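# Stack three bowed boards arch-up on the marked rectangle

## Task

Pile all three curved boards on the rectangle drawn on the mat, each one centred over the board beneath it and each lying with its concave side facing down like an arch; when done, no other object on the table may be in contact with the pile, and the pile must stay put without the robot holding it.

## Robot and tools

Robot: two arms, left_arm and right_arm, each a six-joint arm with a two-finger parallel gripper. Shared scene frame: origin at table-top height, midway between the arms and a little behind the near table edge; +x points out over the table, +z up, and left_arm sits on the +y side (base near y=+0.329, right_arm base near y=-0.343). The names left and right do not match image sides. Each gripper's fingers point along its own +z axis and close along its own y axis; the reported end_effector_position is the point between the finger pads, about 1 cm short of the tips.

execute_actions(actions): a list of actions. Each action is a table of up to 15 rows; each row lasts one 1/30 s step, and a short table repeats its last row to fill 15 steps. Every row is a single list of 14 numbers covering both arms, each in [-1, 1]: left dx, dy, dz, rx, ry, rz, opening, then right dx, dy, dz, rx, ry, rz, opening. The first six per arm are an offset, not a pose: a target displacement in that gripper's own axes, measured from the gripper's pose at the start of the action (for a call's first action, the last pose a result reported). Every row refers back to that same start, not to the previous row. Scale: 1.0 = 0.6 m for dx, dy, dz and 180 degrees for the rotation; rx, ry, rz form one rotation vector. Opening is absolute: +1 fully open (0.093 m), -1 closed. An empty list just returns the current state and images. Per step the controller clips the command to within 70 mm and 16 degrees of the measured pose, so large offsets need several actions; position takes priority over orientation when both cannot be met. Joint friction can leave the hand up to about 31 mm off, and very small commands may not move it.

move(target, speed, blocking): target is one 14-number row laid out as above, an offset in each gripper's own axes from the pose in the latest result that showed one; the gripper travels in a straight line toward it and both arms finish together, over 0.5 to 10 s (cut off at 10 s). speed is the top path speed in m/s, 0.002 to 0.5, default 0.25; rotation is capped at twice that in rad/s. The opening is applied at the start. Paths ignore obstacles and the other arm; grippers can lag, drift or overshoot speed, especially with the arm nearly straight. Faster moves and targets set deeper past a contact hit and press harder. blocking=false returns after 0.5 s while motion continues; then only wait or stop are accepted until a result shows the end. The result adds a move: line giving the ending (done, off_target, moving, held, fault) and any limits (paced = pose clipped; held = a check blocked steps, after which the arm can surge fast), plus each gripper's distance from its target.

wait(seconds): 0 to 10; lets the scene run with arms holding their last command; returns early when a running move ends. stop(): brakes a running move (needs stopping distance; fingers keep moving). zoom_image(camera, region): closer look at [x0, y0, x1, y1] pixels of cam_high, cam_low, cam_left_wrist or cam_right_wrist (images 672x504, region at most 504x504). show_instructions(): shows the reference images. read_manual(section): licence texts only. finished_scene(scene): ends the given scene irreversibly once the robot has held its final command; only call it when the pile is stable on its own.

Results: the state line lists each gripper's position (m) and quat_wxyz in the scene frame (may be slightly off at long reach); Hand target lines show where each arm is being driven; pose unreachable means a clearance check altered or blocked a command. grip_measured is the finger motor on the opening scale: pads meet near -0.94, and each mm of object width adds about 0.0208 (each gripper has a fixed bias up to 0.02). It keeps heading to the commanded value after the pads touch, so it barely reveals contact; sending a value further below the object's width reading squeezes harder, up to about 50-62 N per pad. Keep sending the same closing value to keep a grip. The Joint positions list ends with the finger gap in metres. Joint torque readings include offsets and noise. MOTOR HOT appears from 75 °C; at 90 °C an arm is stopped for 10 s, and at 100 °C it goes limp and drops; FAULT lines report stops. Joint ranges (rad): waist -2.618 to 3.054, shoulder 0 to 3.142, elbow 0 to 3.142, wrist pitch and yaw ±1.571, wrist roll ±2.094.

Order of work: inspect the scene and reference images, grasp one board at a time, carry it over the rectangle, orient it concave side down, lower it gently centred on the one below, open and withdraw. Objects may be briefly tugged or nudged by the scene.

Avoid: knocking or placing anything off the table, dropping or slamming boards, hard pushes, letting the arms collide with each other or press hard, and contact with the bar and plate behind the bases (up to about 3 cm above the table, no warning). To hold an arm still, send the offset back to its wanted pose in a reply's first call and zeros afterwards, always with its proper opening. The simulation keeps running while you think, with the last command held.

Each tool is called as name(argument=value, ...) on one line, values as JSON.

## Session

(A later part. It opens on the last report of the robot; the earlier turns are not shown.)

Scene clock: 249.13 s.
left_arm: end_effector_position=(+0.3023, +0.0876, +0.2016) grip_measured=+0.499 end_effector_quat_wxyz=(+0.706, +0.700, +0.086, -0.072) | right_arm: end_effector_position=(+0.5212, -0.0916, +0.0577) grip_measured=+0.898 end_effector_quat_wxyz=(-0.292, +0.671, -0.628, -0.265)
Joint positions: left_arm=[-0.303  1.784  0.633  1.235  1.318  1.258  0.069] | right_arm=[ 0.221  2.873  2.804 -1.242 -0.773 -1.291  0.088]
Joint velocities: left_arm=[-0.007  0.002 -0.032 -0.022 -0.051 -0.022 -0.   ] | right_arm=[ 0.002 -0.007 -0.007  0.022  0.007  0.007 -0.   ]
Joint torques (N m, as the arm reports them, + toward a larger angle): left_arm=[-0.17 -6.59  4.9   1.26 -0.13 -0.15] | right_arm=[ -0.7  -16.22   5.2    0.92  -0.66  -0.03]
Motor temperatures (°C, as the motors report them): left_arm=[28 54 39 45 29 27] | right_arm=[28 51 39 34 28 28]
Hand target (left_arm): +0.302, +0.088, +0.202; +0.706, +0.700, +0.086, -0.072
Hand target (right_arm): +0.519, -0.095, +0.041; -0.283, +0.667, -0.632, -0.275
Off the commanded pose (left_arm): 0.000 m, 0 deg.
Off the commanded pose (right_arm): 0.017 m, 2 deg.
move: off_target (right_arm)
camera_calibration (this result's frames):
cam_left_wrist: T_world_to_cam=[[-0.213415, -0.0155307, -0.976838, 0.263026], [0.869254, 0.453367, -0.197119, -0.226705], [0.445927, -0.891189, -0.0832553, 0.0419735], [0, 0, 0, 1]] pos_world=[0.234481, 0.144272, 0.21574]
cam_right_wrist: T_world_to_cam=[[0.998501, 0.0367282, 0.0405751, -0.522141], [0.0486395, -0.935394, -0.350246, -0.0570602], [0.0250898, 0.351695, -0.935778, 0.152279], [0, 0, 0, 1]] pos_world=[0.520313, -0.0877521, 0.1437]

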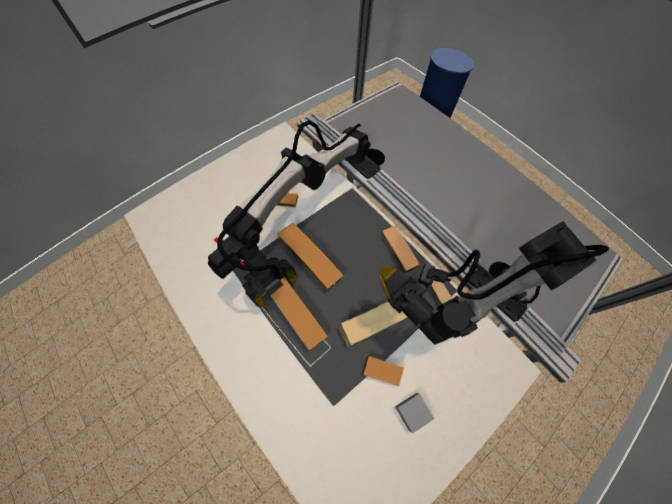

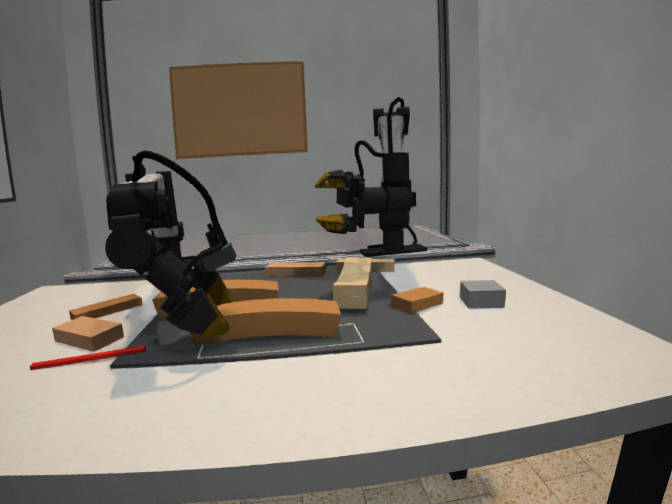

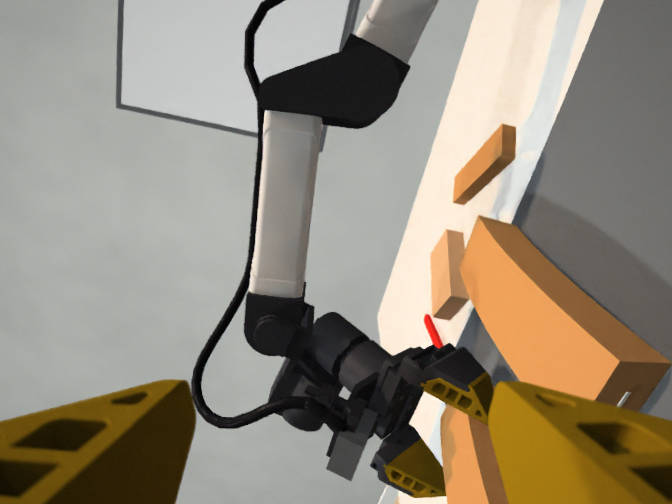

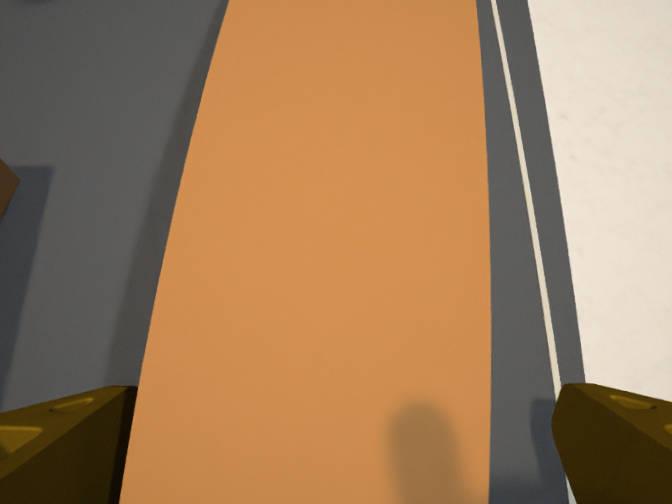

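move(target=[0,0,0,0,0,0,0.5,0.02,0.012,0.03,0,0,0,0.9], speed=0.06)

move(target=[0,0,0,0,0,0,0.5,0,0,0,0,0,0,-0.05])

move(target=[0,0,0,0,0,0,0.5,-0.035,0.03,-0.035,0,0,0,-0.05], speed=0.06)

Scene clock: 253.47 s.
left_arm: end_effector_position=(+0.3023, +0.0876, +0.2016) grip_measured=+0.499 end_effector_quat_wxyz=(+0.706, +0.700, +0.086, -0.072) | right_arm: end_effector_position=(+0.5195, -0.0919, +0.0395) grip_measured=+0.898 end_effector_quat_wxyz=(-0.297, +0.670, -0.627, -0.263)
Joint positions: left_arm=[-0.303  1.784  0.633  1.235  1.318  1.258  0.069] | right_arm=[ 0.221  2.776  2.535 -1.056 -0.773 -1.285  0.088]
Joint velocities: left_arm=[-0.012 -0.002  0.007 -0.022 -0.007  0.037 -0.001] | right_arm=[ 0.002 -0.007 -0.017  0.007 -0.037  0.007 -0.   ]
Joint torques (N m, as the arm reports them, + toward a larger angle): left_arm=[ 0.08 -6.62  4.98  1.22 -0.14 -0.16] | right_arm=[  0.58 -18.29   5.57   0.9   -0.56   0.06]
Motor temperatures (°C, as the motors report them): left_arm=[28 54 39 45 29 27] | right_arm=[28 53 39 34 28 28]
Hand target (left_arm): +0.302, +0.088, +0.202; +0.706, +0.700, +0.086, -0.072
Hand target (right_arm): +0.515, -0.087, +0.036; -0.292, +0.671, -0.627, -0.266
Off the commanded pose (left_arm): 0.000 m, 0 deg.
Off the commanded pose (right_arm): 0.007 m, 1 deg.
move: done
camera_calibration (this result's frames):
cam_left_wrist: T_world_to_cam=[[-0.213415, -0.0155307, -0.976838, 0.263026], [0.869254, 0.453367, -0.197119, -0.226705], [0.445927, -0.891189, -0.0832553, 0.0419735], [0, 0, 0, 1]] pos_world=[0.234481, 0.144272, 0.21574]
cam_right_wrist: T_world_to_cam=[[0.998244, 0.0326669, 0.0494062, -0.520218], [0.0480566, -0.934303, -0.353225, -0.0631121], [0.0346217, 0.354979, -0.934233, 0.130629], [0, 0, 0, 1]] pos_world=[0.517815, -0.0883424, 0.125447]

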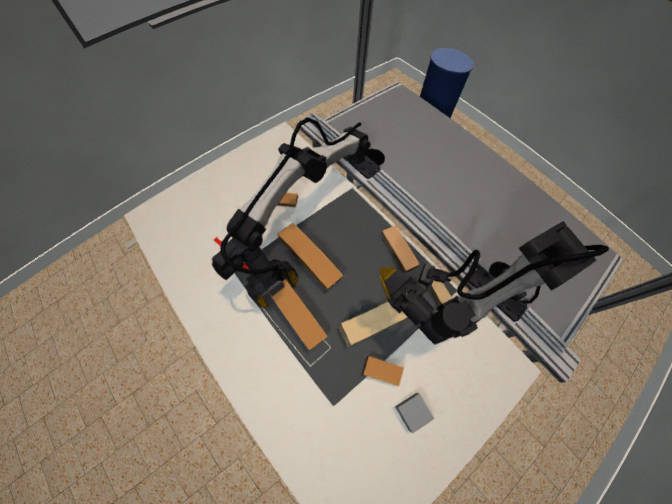

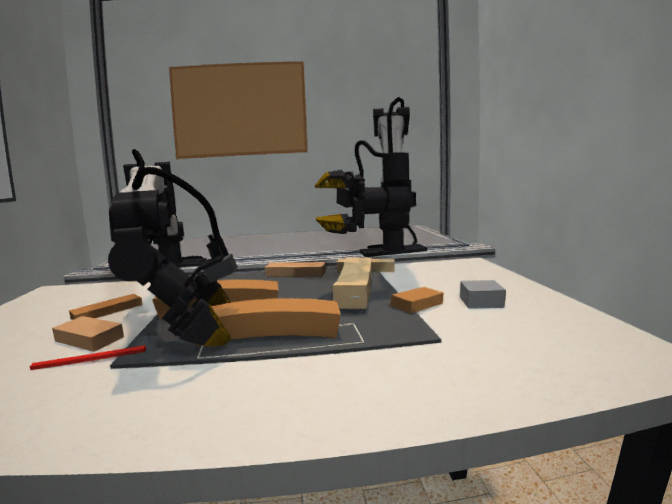

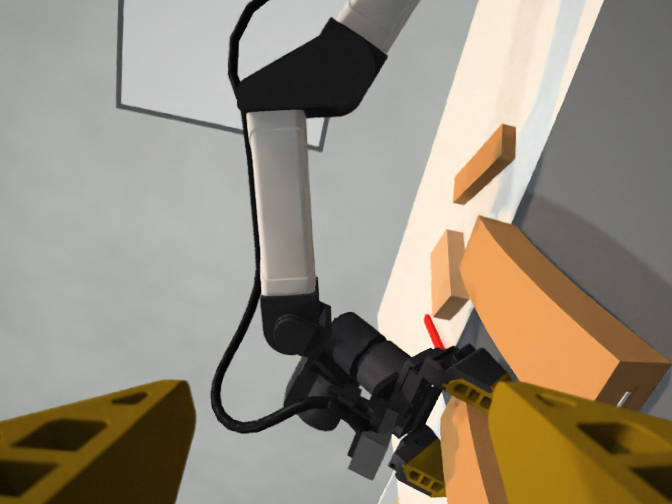

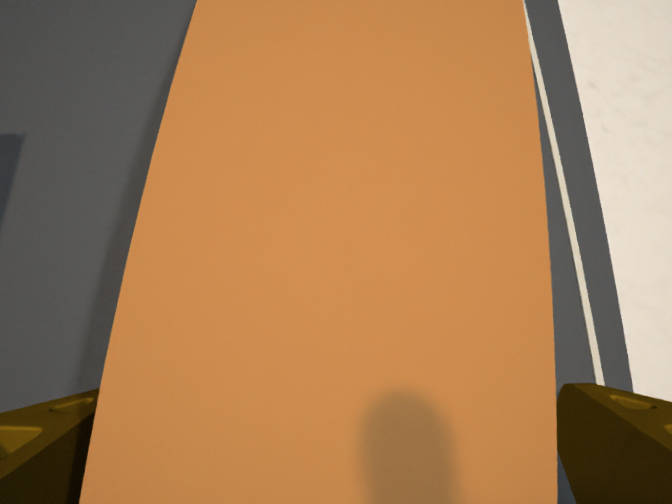

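Scene clock: 253.97 s.
left_arm: end_effector_position=(+0.3023, +0.0876, +0.2016) grip_measured=+0.499 end_effector_quat_wxyz=(+0.706, +0.700, +0.086, -0.072) | right_arm: end_effector_position=(+0.5182, -0.0920, +0.0394) grip_measured=+0.194 end_effector_quat_wxyz=(-0.294, +0.669, -0.629, -0.266)
Joint positions: left_arm=[-0.303  1.784  0.633  1.235  1.318  1.258  0.069] | right_arm=[ 0.221  2.776  2.535 -1.063 -0.775 -1.283  0.055]
Joint velocities: left_arm=[ 0.007 -0.037 -0.007 -0.051 -0.037 -0.081 -0.001] | right_arm=[ 0.002 -0.002  0.002  0.022  0.007  0.022  0.001]
Joint torques (N m, as the arm reports them, + toward a larger angle): left_arm=[-0.02 -6.76  4.91  1.28 -0.08 -0.14] | right_arm=[ -0.26 -17.63   7.19   0.82  -0.57   0.03]
Motor temperatures (°C, as the motors report them): left_arm=[28 54 39 45 29 27] | right_arm=[28 54 39 34 28 28]
Hand target (left_arm): +0.302, +0.088, +0.202; +0.706, +0.700, +0.086, -0.072
Hand target (right_arm): +0.520, -0.092, +0.040; -0.297, +0.670, -0.627, -0.263
Off the commanded pose (left_arm): 0.000 m, 0 deg.
Off the commanded pose (right_arm): 0.001 m, 0 deg.
move: done
camera_calibration (this result's frames):
cam_left_wrist: T_world_to_cam=[[-0.213415, -0.0155307, -0.976838, 0.263026], [0.869254, 0.453367, -0.197119, -0.226705], [0.445927, -0.891189, -0.0832553, 0.0419735], [0, 0, 0, 1]] pos_world=[0.234481, 0.144272, 0.21574]
cam_right_wrist: T_world_to_cam=[[0.998637, 0.0318928, 0.0413054, -0.518874], [0.0444722, -0.934244, -0.353851, -0.0612801], [0.027304, 0.355205, -0.934389, 0.134411], [0, 0, 0, 1]] pos_world=[0.517222, -0.0884456, 0.12534]

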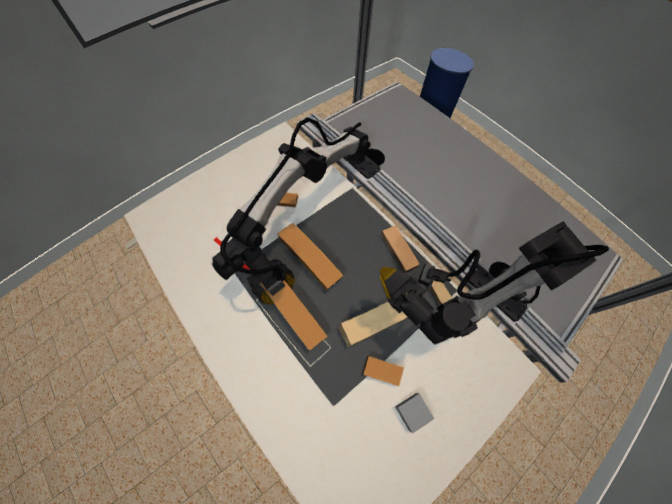

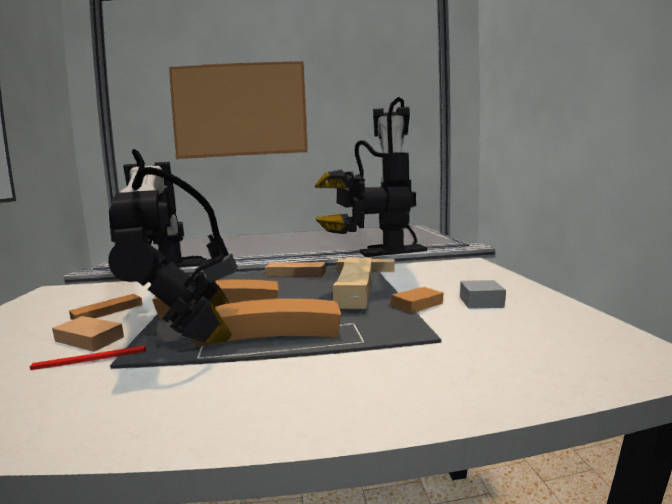

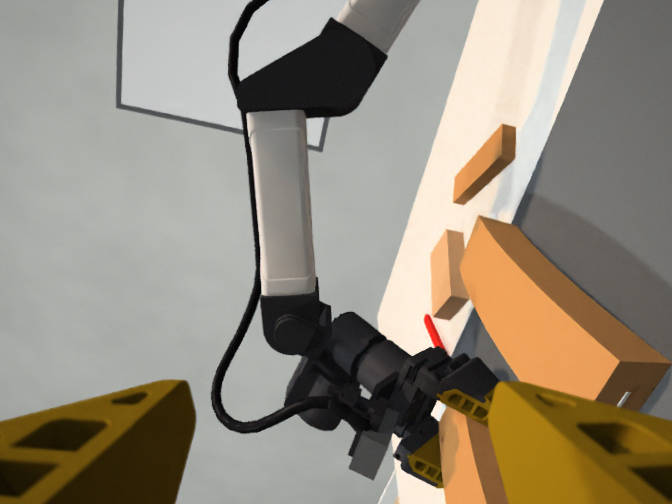

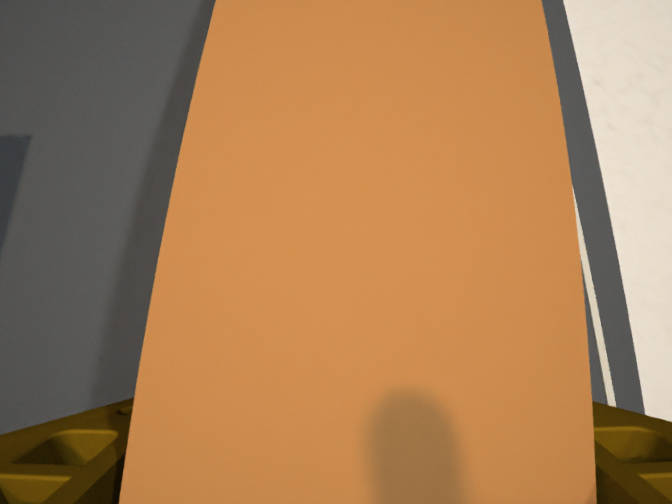

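Scene clock: 254.87 s.
left_arm: end_effector_position=(+0.3023, +0.0876, +0.2016) grip_measured=+0.499 end_effector_quat_wxyz=(+0.706, +0.700, +0.086, -0.072) | right_arm: end_effector_position=(+0.5009, -0.1013, +0.0496) grip_measured=+0.194 end_effector_quat_wxyz=(-0.275, +0.668, -0.642, -0.257)
Joint positions: left_arm=[-0.303  1.784  0.633  1.235  1.318  1.258  0.069] | right_arm=[ 0.221  2.643  2.341 -1.027 -0.735 -1.277  0.055]
Joint velocities: left_arm=[ 0.002  0.007  0.022  0.081 -0.007  0.022  0.   ] | right_arm=[ 0.027  0.012 -0.027  0.007 -0.037 -0.051  0.   ]
Joint torques (N m, as the arm reports them, + toward a larger angle): left_arm=[-0.1  -6.65  4.87  1.24 -0.11 -0.11] | right_arm=[  0.24 -19.53   6.25   0.83  -0.97   0.01]
Motor temperatures (°C, as the motors report them): left_arm=[28 54 39 45 29 27] | right_arm=[28 54 39 34 28 28]
Hand target (left_arm): +0.302, +0.088, +0.202; +0.706, +0.700, +0.086, -0.072
Hand target (right_arm): +0.499, -0.094, +0.068; -0.293, +0.670, -0.628, -0.266
Off the commanded pose (left_arm): 0.000 m, 0 deg.
Off the commanded pose (right_arm): 0.020 m, 3 deg.
move: off_target (right_arm)
camera_calibration (this result's frames):
cam_left_wrist: T_world_to_cam=[[-0.213415, -0.0155307, -0.976838, 0.263026], [0.869254, 0.453367, -0.197119, -0.226705], [0.445927, -0.891189, -0.0832553, 0.0419735], [0, 0, 0, 1]] pos_world=[0.234481, 0.144272, 0.21574]
cam_right_wrist: T_world_to_cam=[[0.999625, 0.0193345, 0.0194066, -0.502413], [0.0244421, -0.949393, -0.313138, -0.0591708], [0.0123701, 0.313495, -0.949509, 0.151778], [0, 0, 0, 1]] pos_world=[0.501793, -0.0940442, 0.135337]

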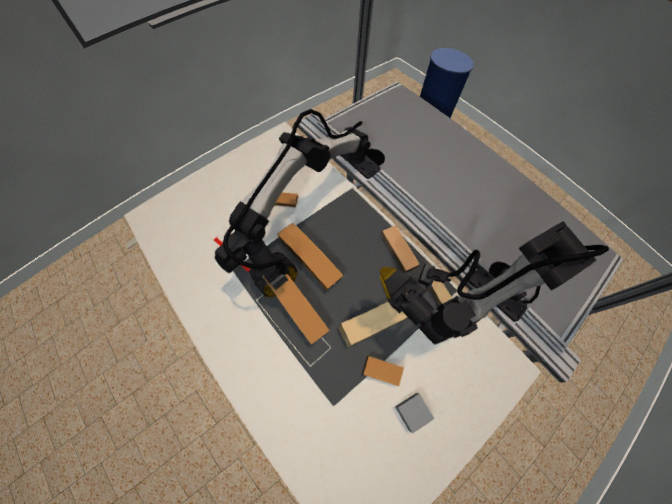

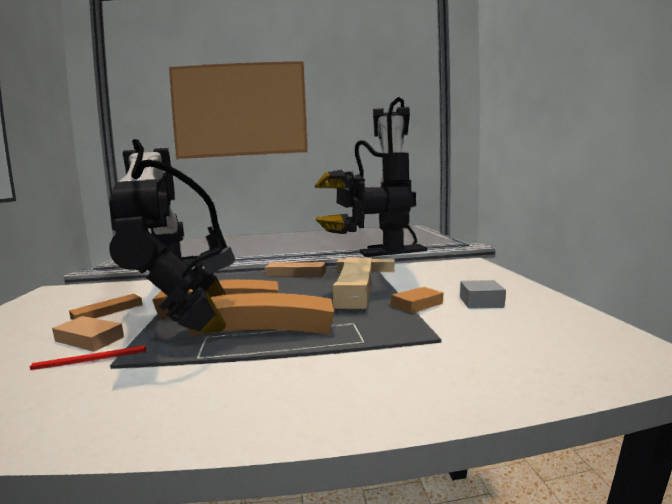

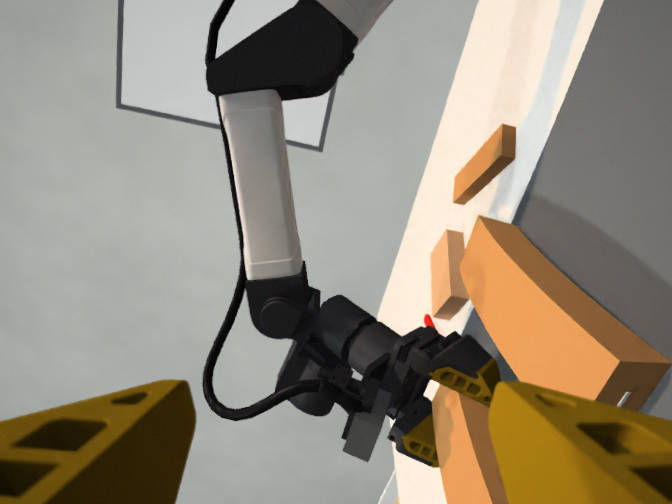

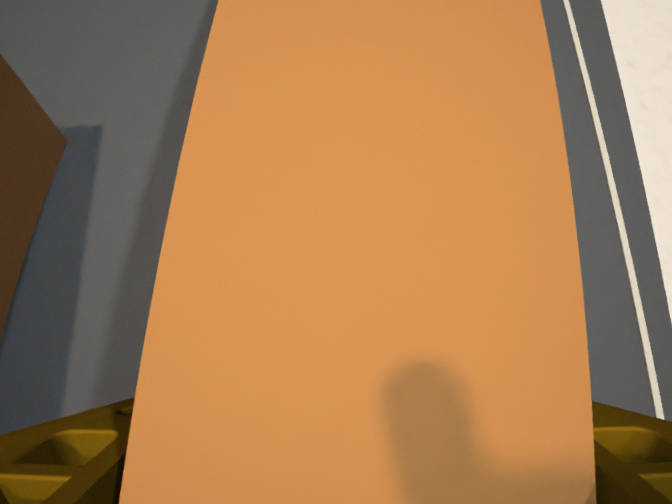

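move(target=[0,0,0,0,0,0,0.5,-0.062,-0.005,0.014,-0.012,-0.025,-0.012,-0.05], speed=0.06)

Scene clock: 260.63 s.
left_arm: end_effector_position=(+0.3023, +0.0876, +0.2016) grip_measured=+0.499 end_effector_quat_wxyz=(+0.706, +0.700, +0.086, -0.072) | right_arm: end_effector_position=(+0.5028, -0.0827, +0.0530) grip_measured=+0.194 end_effector_quat_wxyz=(-0.269, +0.677, -0.633, -0.261)
Joint positions: left_arm=[-0.303  1.784  0.633  1.235  1.318  1.258  0.069] | right_arm=[ 0.253  2.73   2.524 -1.125 -0.731 -1.274  0.055]
Joint velocities: left_arm=[ 0.002 -0.027  0.007 -0.037 -0.007  0.051  0.001] | right_arm=[-0.007  0.012  0.071 -0.11   0.022 -0.022  0.   ]
Joint torques (N m, as the arm reports them, + toward a larger angle): left_arm=[-0.11 -6.52  4.79  1.22 -0.11 -0.15] | right_arm=[  0.37 -16.85   9.44   0.77  -1.42   0.03]
Motor temperatures (°C, as the motors report them): left_arm=[28 53 39 45 29 27] | right_arm=[28 58 39 34 28 28]
Hand target (left_arm): +0.302, +0.088, +0.202; +0.706, +0.700, +0.086, -0.072
Hand target (right_arm): +0.501, -0.069, +0.070; -0.294, +0.674, -0.613, -0.288
Off the commanded pose (left_arm): 0.000 m, 0 deg.
Off the commanded pose (right_arm): 0.022 m, 5 deg.
move: off_target (right_arm)
camera_calibration (this result's frames):
cam_left_wrist: T_world_to_cam=[[-0.213415, -0.0155307, -0.976838, 0.263026], [0.869254, 0.453367, -0.197119, -0.226705], [0.445927, -0.891189, -0.0832553, 0.0419735], [0, 0, 0, 1]] pos_world=[0.234481, 0.144272, 0.21574]
cam_right_wrist: T_world_to_cam=[[0.998704, 0.0482554, 0.0161731, -0.501692], [0.0508919, -0.949412, -0.309881, -0.0539028], [0.000401486, 0.310303, -0.950638, 0.154898], [0, 0, 0, 1]] pos_world=[0.503722, -0.0750319, 0.138663]

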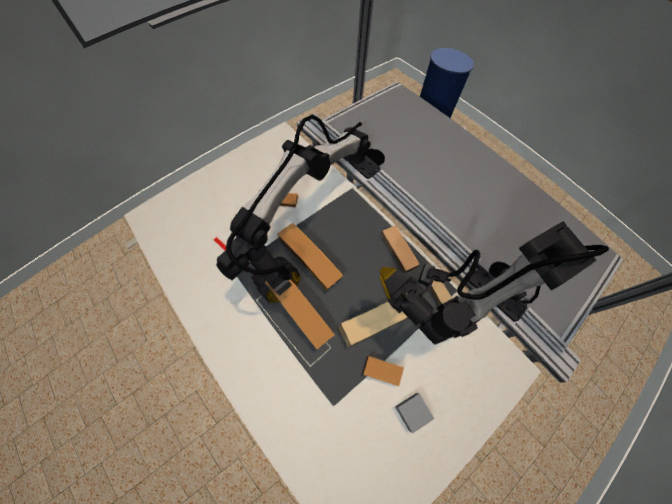

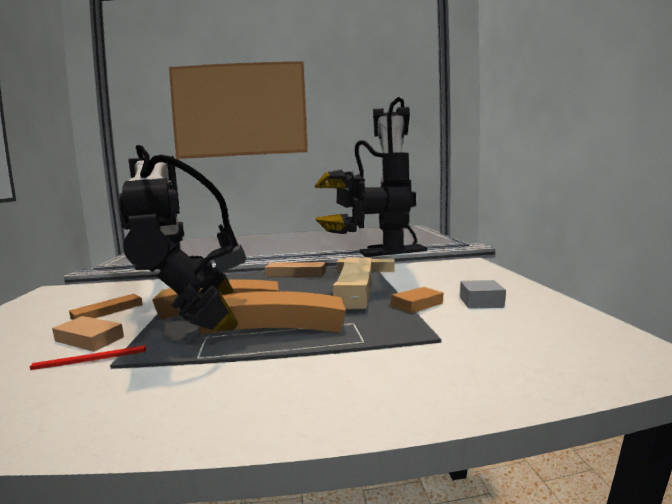

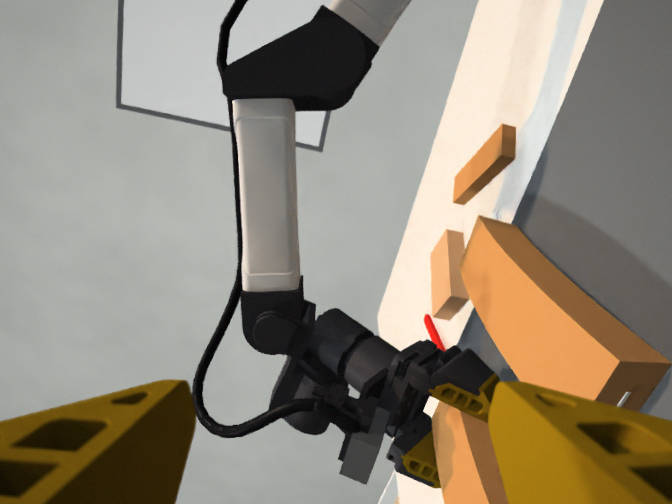

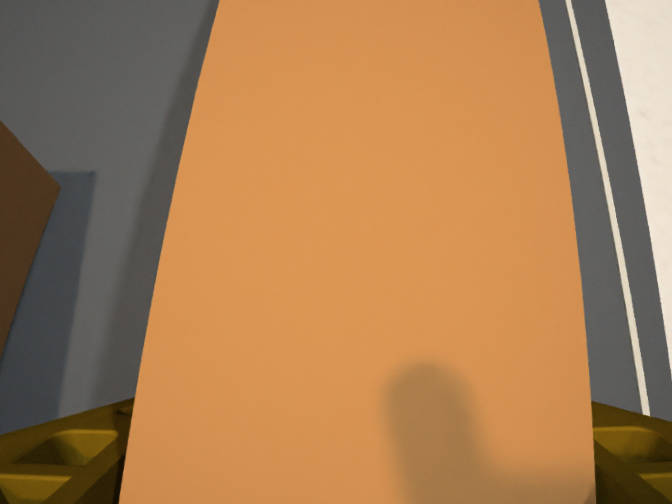

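move(target=[0,0,0,0,0,0,0.5,-0.004,0,0.032,0,-0.02,0,-0.05], speed=0.04)

move(target=[0,0,0,0,0,0,0.5,0,0,0,0,0,0,0.9])

move(target=[0,0,0,0,0,0,0.5,-0.09,0,-0.1,0,0,0,0.9], speed=0.15)

zoom_image(camera="cam_low", region=[150,250,410,380])

Scene clock: 264.70 s.
left_arm: end_effector_position=(+0.3023, +0.0876, +0.2016) grip_measured=+0.499 end_effector_quat_wxyz=(+0.706, +0.700, +0.086, -0.072) | right_arm: end_effector_position=(+0.5024, -0.0833, +0.0441) grip_measured=+0.194 end_effector_quat_wxyz=(-0.271, +0.673, -0.634, -0.268)
Joint positions: left_arm=[-0.303  1.784  0.633  1.235  1.318  1.258  0.069] | right_arm=[ 0.249  2.732  2.486 -1.09  -0.748 -1.27   0.055]
Joint velocities: left_arm=[-0.007  0.017 -0.017  0.007  0.007 -0.051  0.001] | right_arm=[-0.007 -0.002 -0.042 -0.007 -0.022 -0.007  0.   ]
Joint torques (N m, as the arm reports them, + toward a larger angle): left_arm=[ 0.05 -6.61  5.09  1.24 -0.16 -0.15] | right_arm=[  1.06 -16.82   6.07   1.24  -0.99   0.2 ]
Motor temperatures (°C, as the motors report them): left_arm=[28 52 39 45 29 27] | right_arm=[28 59 39 34 28 28]
Hand target (left_arm): +0.302, +0.088, +0.202; +0.706, +0.700, +0.086, -0.072
Hand target (right_arm): +0.501, -0.068, +0.041; -0.285, +0.671, -0.623, -0.284
Off the commanded pose (left_arm): 0.000 m, 0 deg.
Off the commanded pose (right_arm): 0.016 m, 3 deg.
move: off_target (right_arm)
camera_calibration (this result's frames):
cam_left_wrist: T_world_to_cam=[[-0.213415, -0.0155307, -0.976838, 0.263026], [0.869254, 0.453367, -0.197119, -0.226705], [0.445927, -0.891189, -0.0832553, 0.0419735], [0, 0, 0, 1]] pos_world=[0.234481, 0.144272, 0.21574]
cam_right_wrist: T_world_to_cam=[[0.998987, 0.0446686, 0.00548074, -0.501131], [0.044036, -0.945117, -0.323752, -0.0527866], [-0.0092816, 0.323665, -0.946126, 0.152423], [0, 0, 0, 1]] pos_world=[0.504362, -0.0768386, 0.129868]

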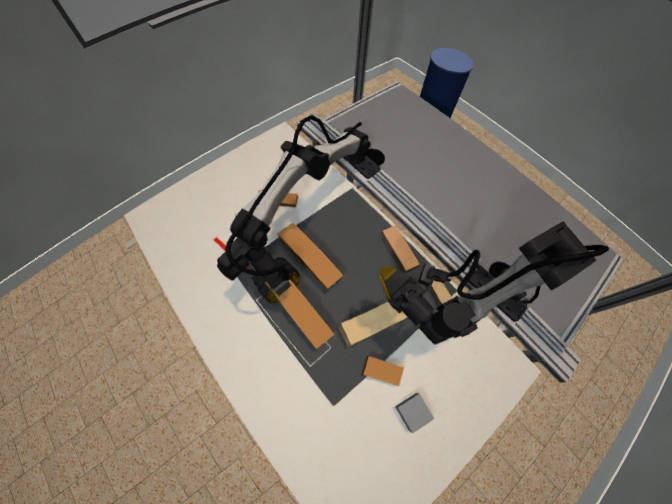

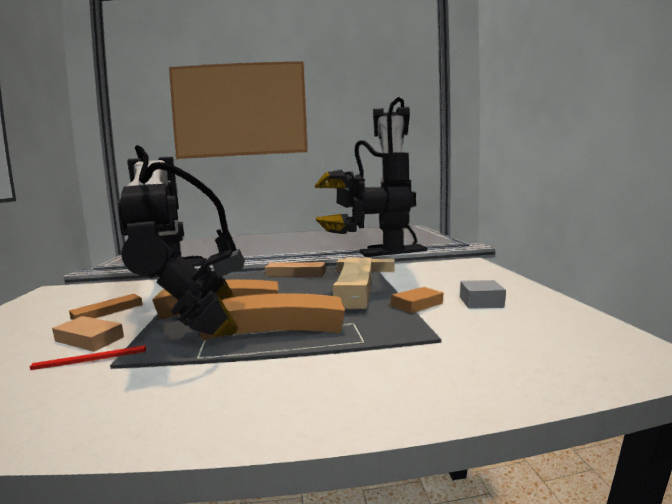

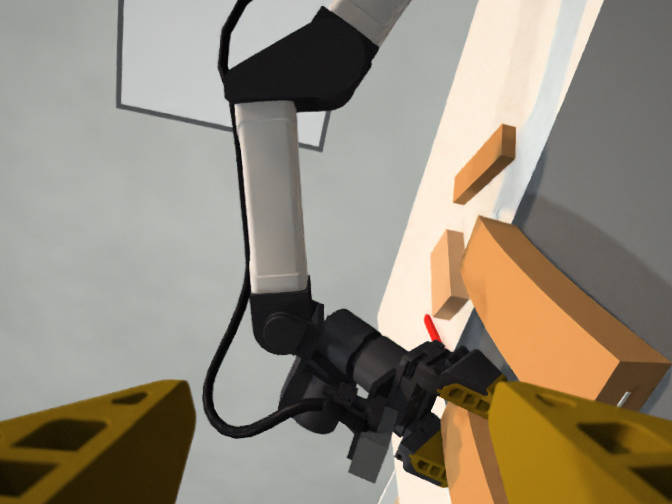

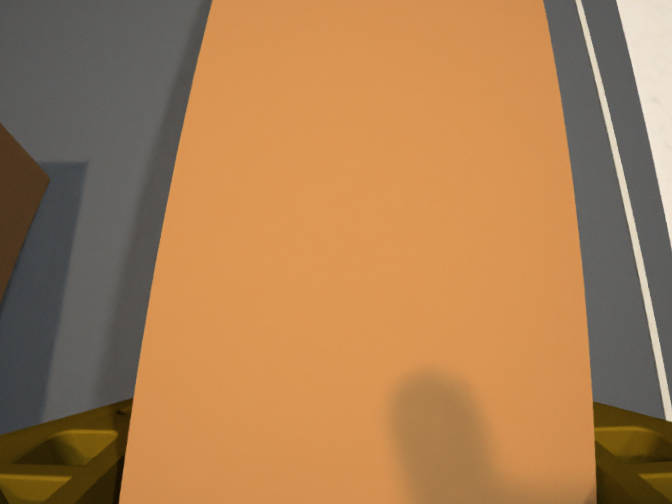

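Scene clock: 265.20 s.
left_arm: end_effector_position=(+0.3023, +0.0876, +0.2016) grip_measured=+0.499 end_effector_quat_wxyz=(+0.706, +0.700, +0.086, -0.072) | right_arm: end_effector_position=(+0.5025, -0.0841, +0.0438) grip_measured=+0.898 end_effector_quat_wxyz=(-0.270, +0.673, -0.635, -0.268)
Joint positions: left_arm=[-0.303  1.784  0.633  1.235  1.318  1.258  0.069] | right_arm=[ 0.247  2.732  2.486 -1.091 -0.746 -1.27   0.088]
Joint velocities: left_arm=[ 0.007 -0.007 -0.012  0.007  0.007 -0.007 -0.   ] | right_arm=[-0.007  0.012  0.007  0.007 -0.007 -0.022 -0.001]
Joint torques (N m, as the arm reports them, + toward a larger angle): left_arm=[-0.18 -6.49  4.94  1.25 -0.16 -0.15] | right_arm=[ -0.15 -17.34   7.33   0.71  -0.62   0.03]
Motor temperatures (°C, as the motors report them): left_arm=[28 52 39 45 29 27] | right_arm=[28 60 39 34 28 28]
Hand target (left_arm): +0.302, +0.088, +0.202; +0.706, +0.700, +0.086, -0.072
Hand target (right_arm): +0.502, -0.083, +0.044; -0.271, +0.673, -0.634, -0.268
Off the commanded pose (left_arm): 0.000 m, 0 deg.
Off the commanded pose (right_arm): 0.001 m, 0 deg.
move: done
camera_calibration (this result's frames):
cam_left_wrist: T_world_to_cam=[[-0.213415, -0.0155307, -0.976838, 0.263026], [0.869254, 0.453367, -0.197119, -0.226705], [0.445927, -0.891189, -0.0832553, 0.0419735], [0, 0, 0, 1]] pos_world=[0.234481, 0.144272, 0.21574]
cam_right_wrist: T_world_to_cam=[[0.999032, 0.0437322, 0.00485277, -0.501268], [0.042964, -0.945747, -0.32205, -0.0532445], [-0.00949445, 0.321947, -0.94671, 0.152449], [0, 0, 0, 1]] pos_world=[0.504517, -0.0775149, 0.129611]

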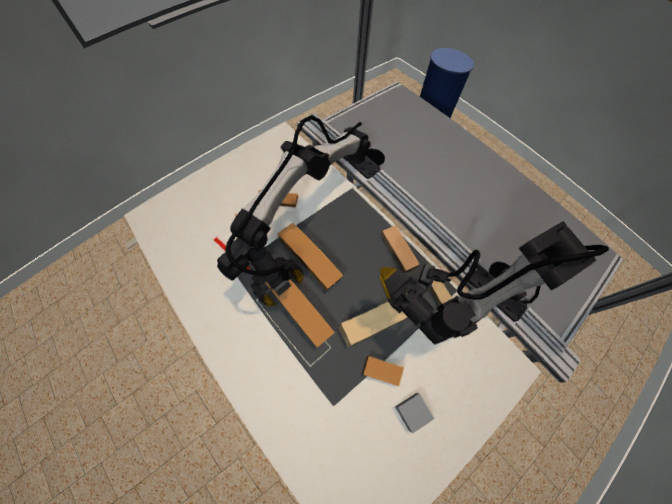

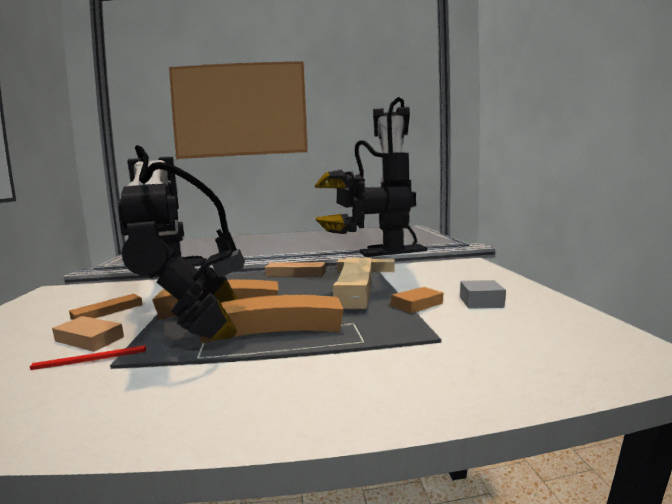

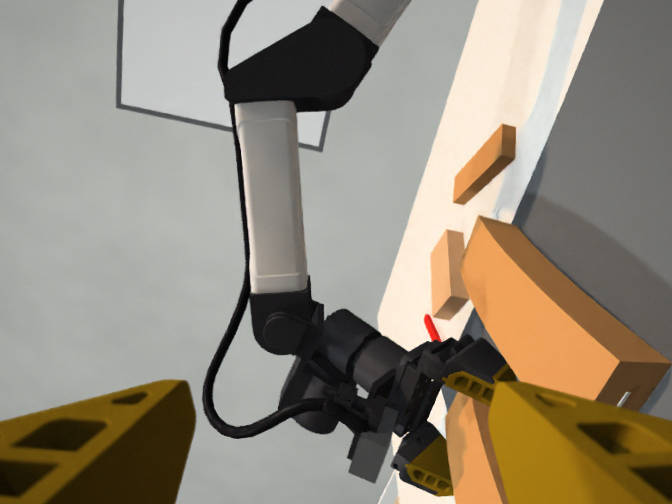

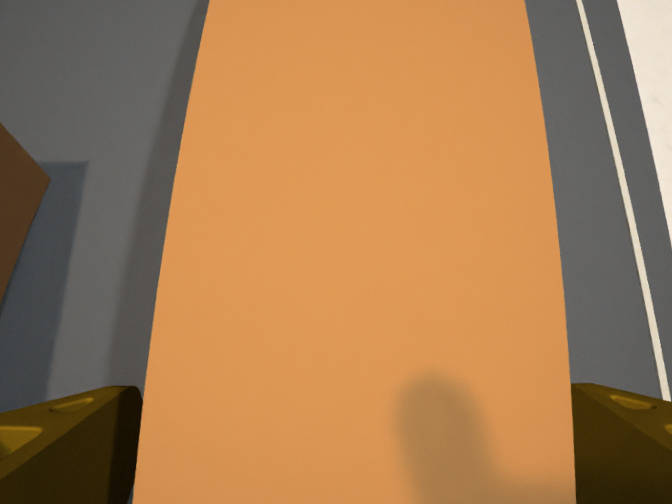

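Scene clock: 266.47 s.
left_arm: end_effector_position=(+0.3023, +0.0876, +0.2016) grip_measured=+0.499 end_effector_quat_wxyz=(+0.706, +0.700, +0.086, -0.072) | right_arm: end_effector_position=(+0.5013, -0.0850, +0.1403) grip_measured=+0.898 end_effector_quat_wxyz=(-0.299, +0.674, -0.627, -0.251)
Joint positions: left_arm=[-0.303  1.784  0.633  1.235  1.318  1.258  0.069] | right_arm=[ 0.247  2.732  2.859 -1.384 -0.746 -1.252  0.088]
Joint velocities: left_arm=[-0.002  0.017 -0.012 -0.022  0.022  0.022 -0.   ] | right_arm=[ 0.022  0.002  0.012 -0.022 -0.037 -0.007  0.   ]
Joint torques (N m, as the arm reports them, + toward a larger angle): left_arm=[-0.06 -6.76  4.98  1.27 -0.1  -0.13] | right_arm=[ -0.51 -14.24   8.01   0.7   -0.57   0.05]
Motor temperatures (°C, as the motors report them): left_arm=[28 52 39 45 29 27] | right_arm=[28 60 39 34 28 28]
Hand target (left_arm): +0.302, +0.088, +0.202; +0.706, +0.700, +0.086, -0.072
Hand target (right_arm): +0.500, -0.088, +0.124; -0.283, +0.667, -0.637, -0.262
Off the commanded pose (left_arm): 0.000 m, 0 deg.
Off the commanded pose (right_arm): 0.016 m, 4 deg.
elbow stopped short (right arm): the move would have taken joint 3 (elbow) straighter than the controller allows; a more bent joint 3 avoids this.
move: off_target (right_arm)
camera_calibration (this result's frames):
cam_left_wrist: T_world_to_cam=[[-0.213415, -0.0155307, -0.976838, 0.263026], [0.869254, 0.453367, -0.197119, -0.226705], [0.445927, -0.891189, -0.0832553, 0.0419735], [0, 0, 0, 1]] pos_world=[0.234481, 0.144272, 0.21574]
cam_right_wrist: T_world_to_cam=[[0.997097, 0.0296173, 0.0701409, -0.509836], [0.0517651, -0.939266, -0.339265, -0.0244327], [0.0558328, 0.341911, -0.938072, 0.211753], [0, 0, 0, 1]] pos_world=[0.497798, -0.0802494, 0.226111]

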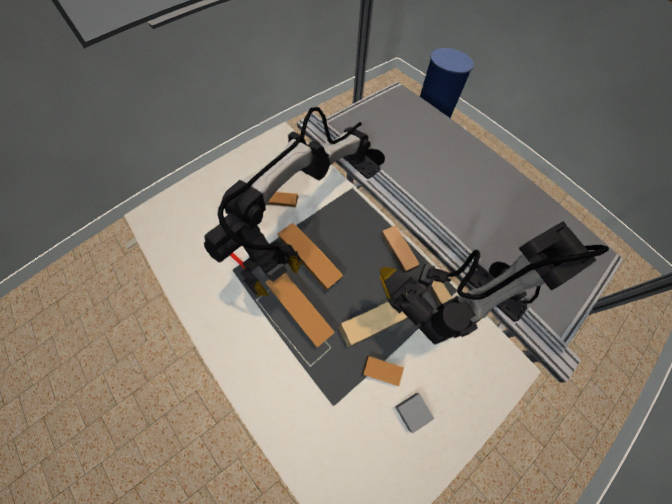

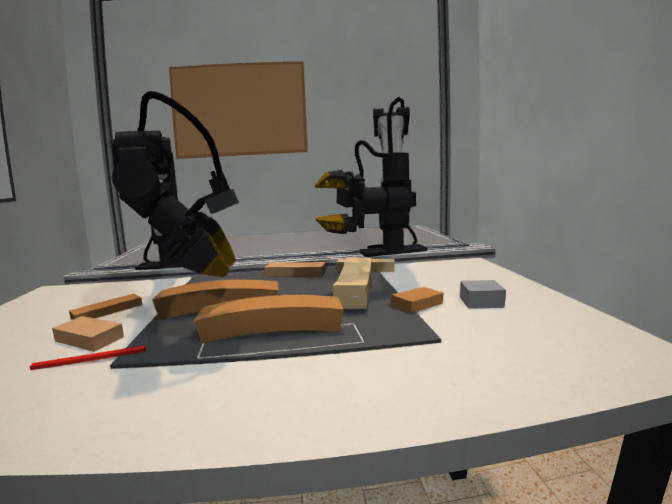

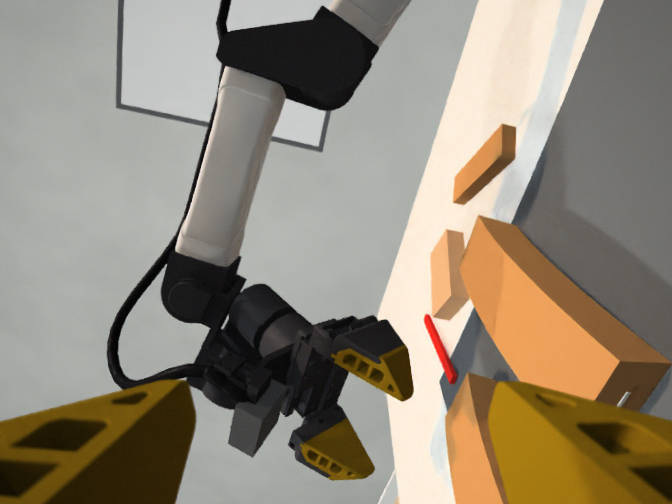

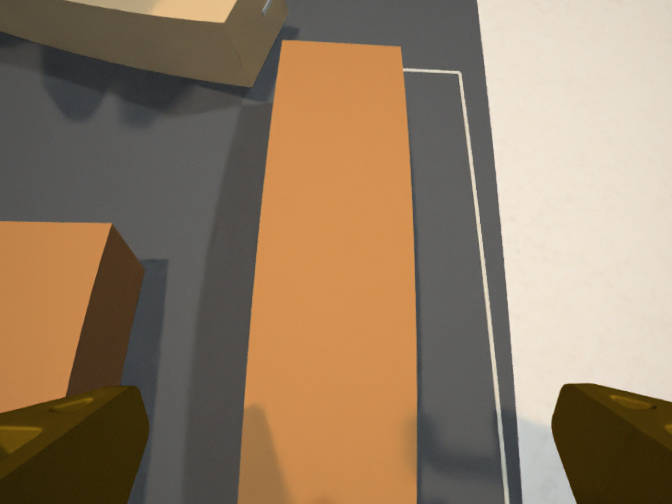

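Region (150, 250, 410, 380) of cam_low's 672x504 image, scaled by 1.938, with more detail than that image has.

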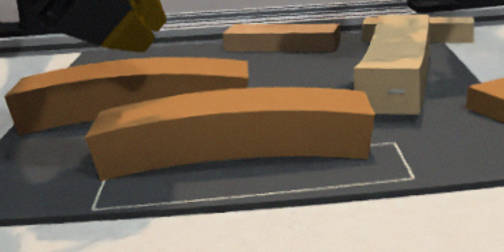

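move(target=[0,0,0,0,0,0,0.5,0.143,0.2,-0.121,-0.012,0.003,0.028,0.9])

Scene clock: 276.40 s.
left_arm: end_effector_position=(+0.3023, +0.0876, +0.2016) grip_measured=+0.499 end_effector_quat_wxyz=(+0.706, +0.700, +0.086, -0.072) | right_arm: end_effector_position=(+0.3925, -0.2036, +0.1204) grip_measured=+0.898 end_effector_quat_wxyz=(-0.270, +0.656, -0.653, -0.266)
Joint positions: left_arm=[-0.303  1.784  0.633  1.235  1.318  1.258  0.069] | right_arm=[ 0.034  2.075  1.641 -1.078 -0.771 -1.498  0.088]
Joint velocities: left_arm=[ 0.002 -0.007  0.012 -0.051  0.037 -0.007 -0.   ] | right_arm=[ 0.017  0.002 -0.002  0.037 -0.066  0.007 -0.001]
Joint torques (N m, as the arm reports them, + toward a larger angle): left_arm=[ 0.11 -6.6   4.86  1.3  -0.11 -0.15] | right_arm=[  0.05 -13.12   5.29   0.44  -0.62   0.12]
Motor temperatures (°C, as the motors report them): left_arm=[28 51 38 44 29 27] | right_arm=[28 60 40 34 28 28]
Hand target (left_arm): +0.302, +0.088, +0.202; +0.706, +0.700, +0.086, -0.072
Hand target (right_arm): +0.389, -0.202, +0.119; -0.271, +0.653, -0.653, -0.270
Off the commanded pose (left_arm): 0.000 m, 0 deg.
Off the commanded pose (right_arm): 0.007 m, 1 deg.
move: done
camera_calibration (this result's frames):
cam_left_wrist: T_world_to_cam=[[-0.213415, -0.0155307, -0.976838, 0.263026], [0.869254, 0.453367, -0.197119, -0.226705], [0.445927, -0.891189, -0.0832553, 0.0419735], [0, 0, 0, 1]] pos_world=[0.234481, 0.144272, 0.21574]
cam_right_wrist: T_world_to_cam=[[0.999919, -0.0027157, -0.0124051, -0.394197], [-0.00654354, -0.947379, -0.320048, -0.118054], [-0.0108831, 0.320104, -0.94732, 0.262576], [0, 0, 0, 1]] pos_world=[0.39625, -0.196964, 0.20607]

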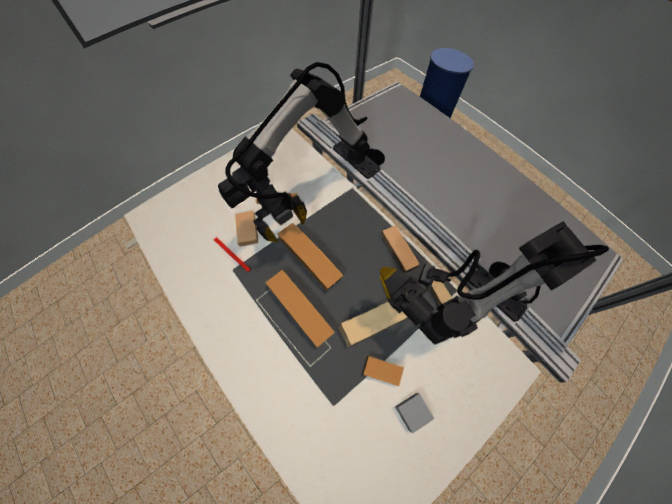

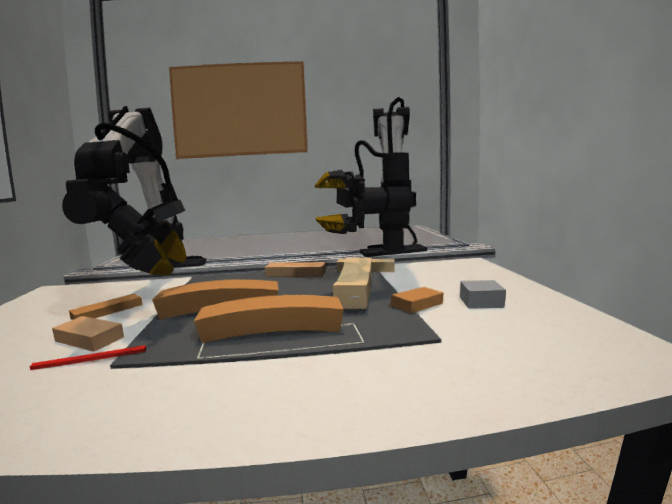

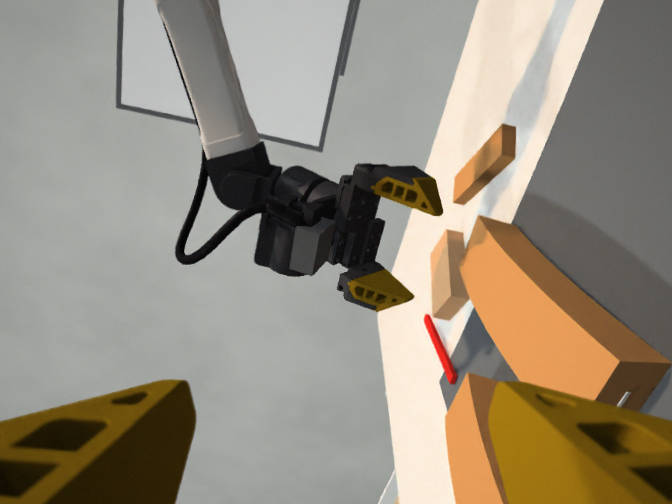

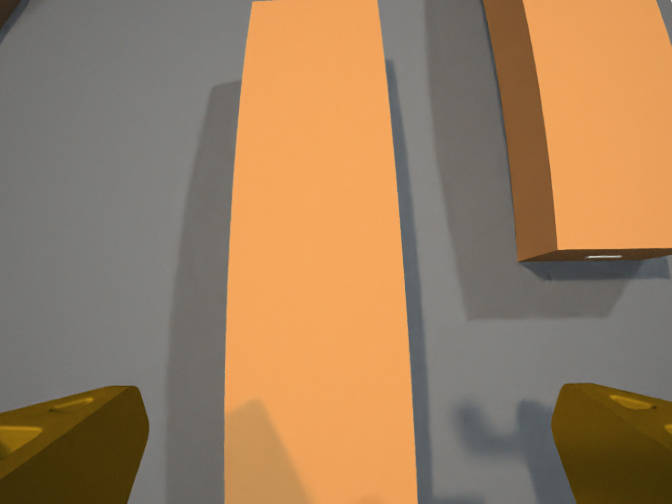

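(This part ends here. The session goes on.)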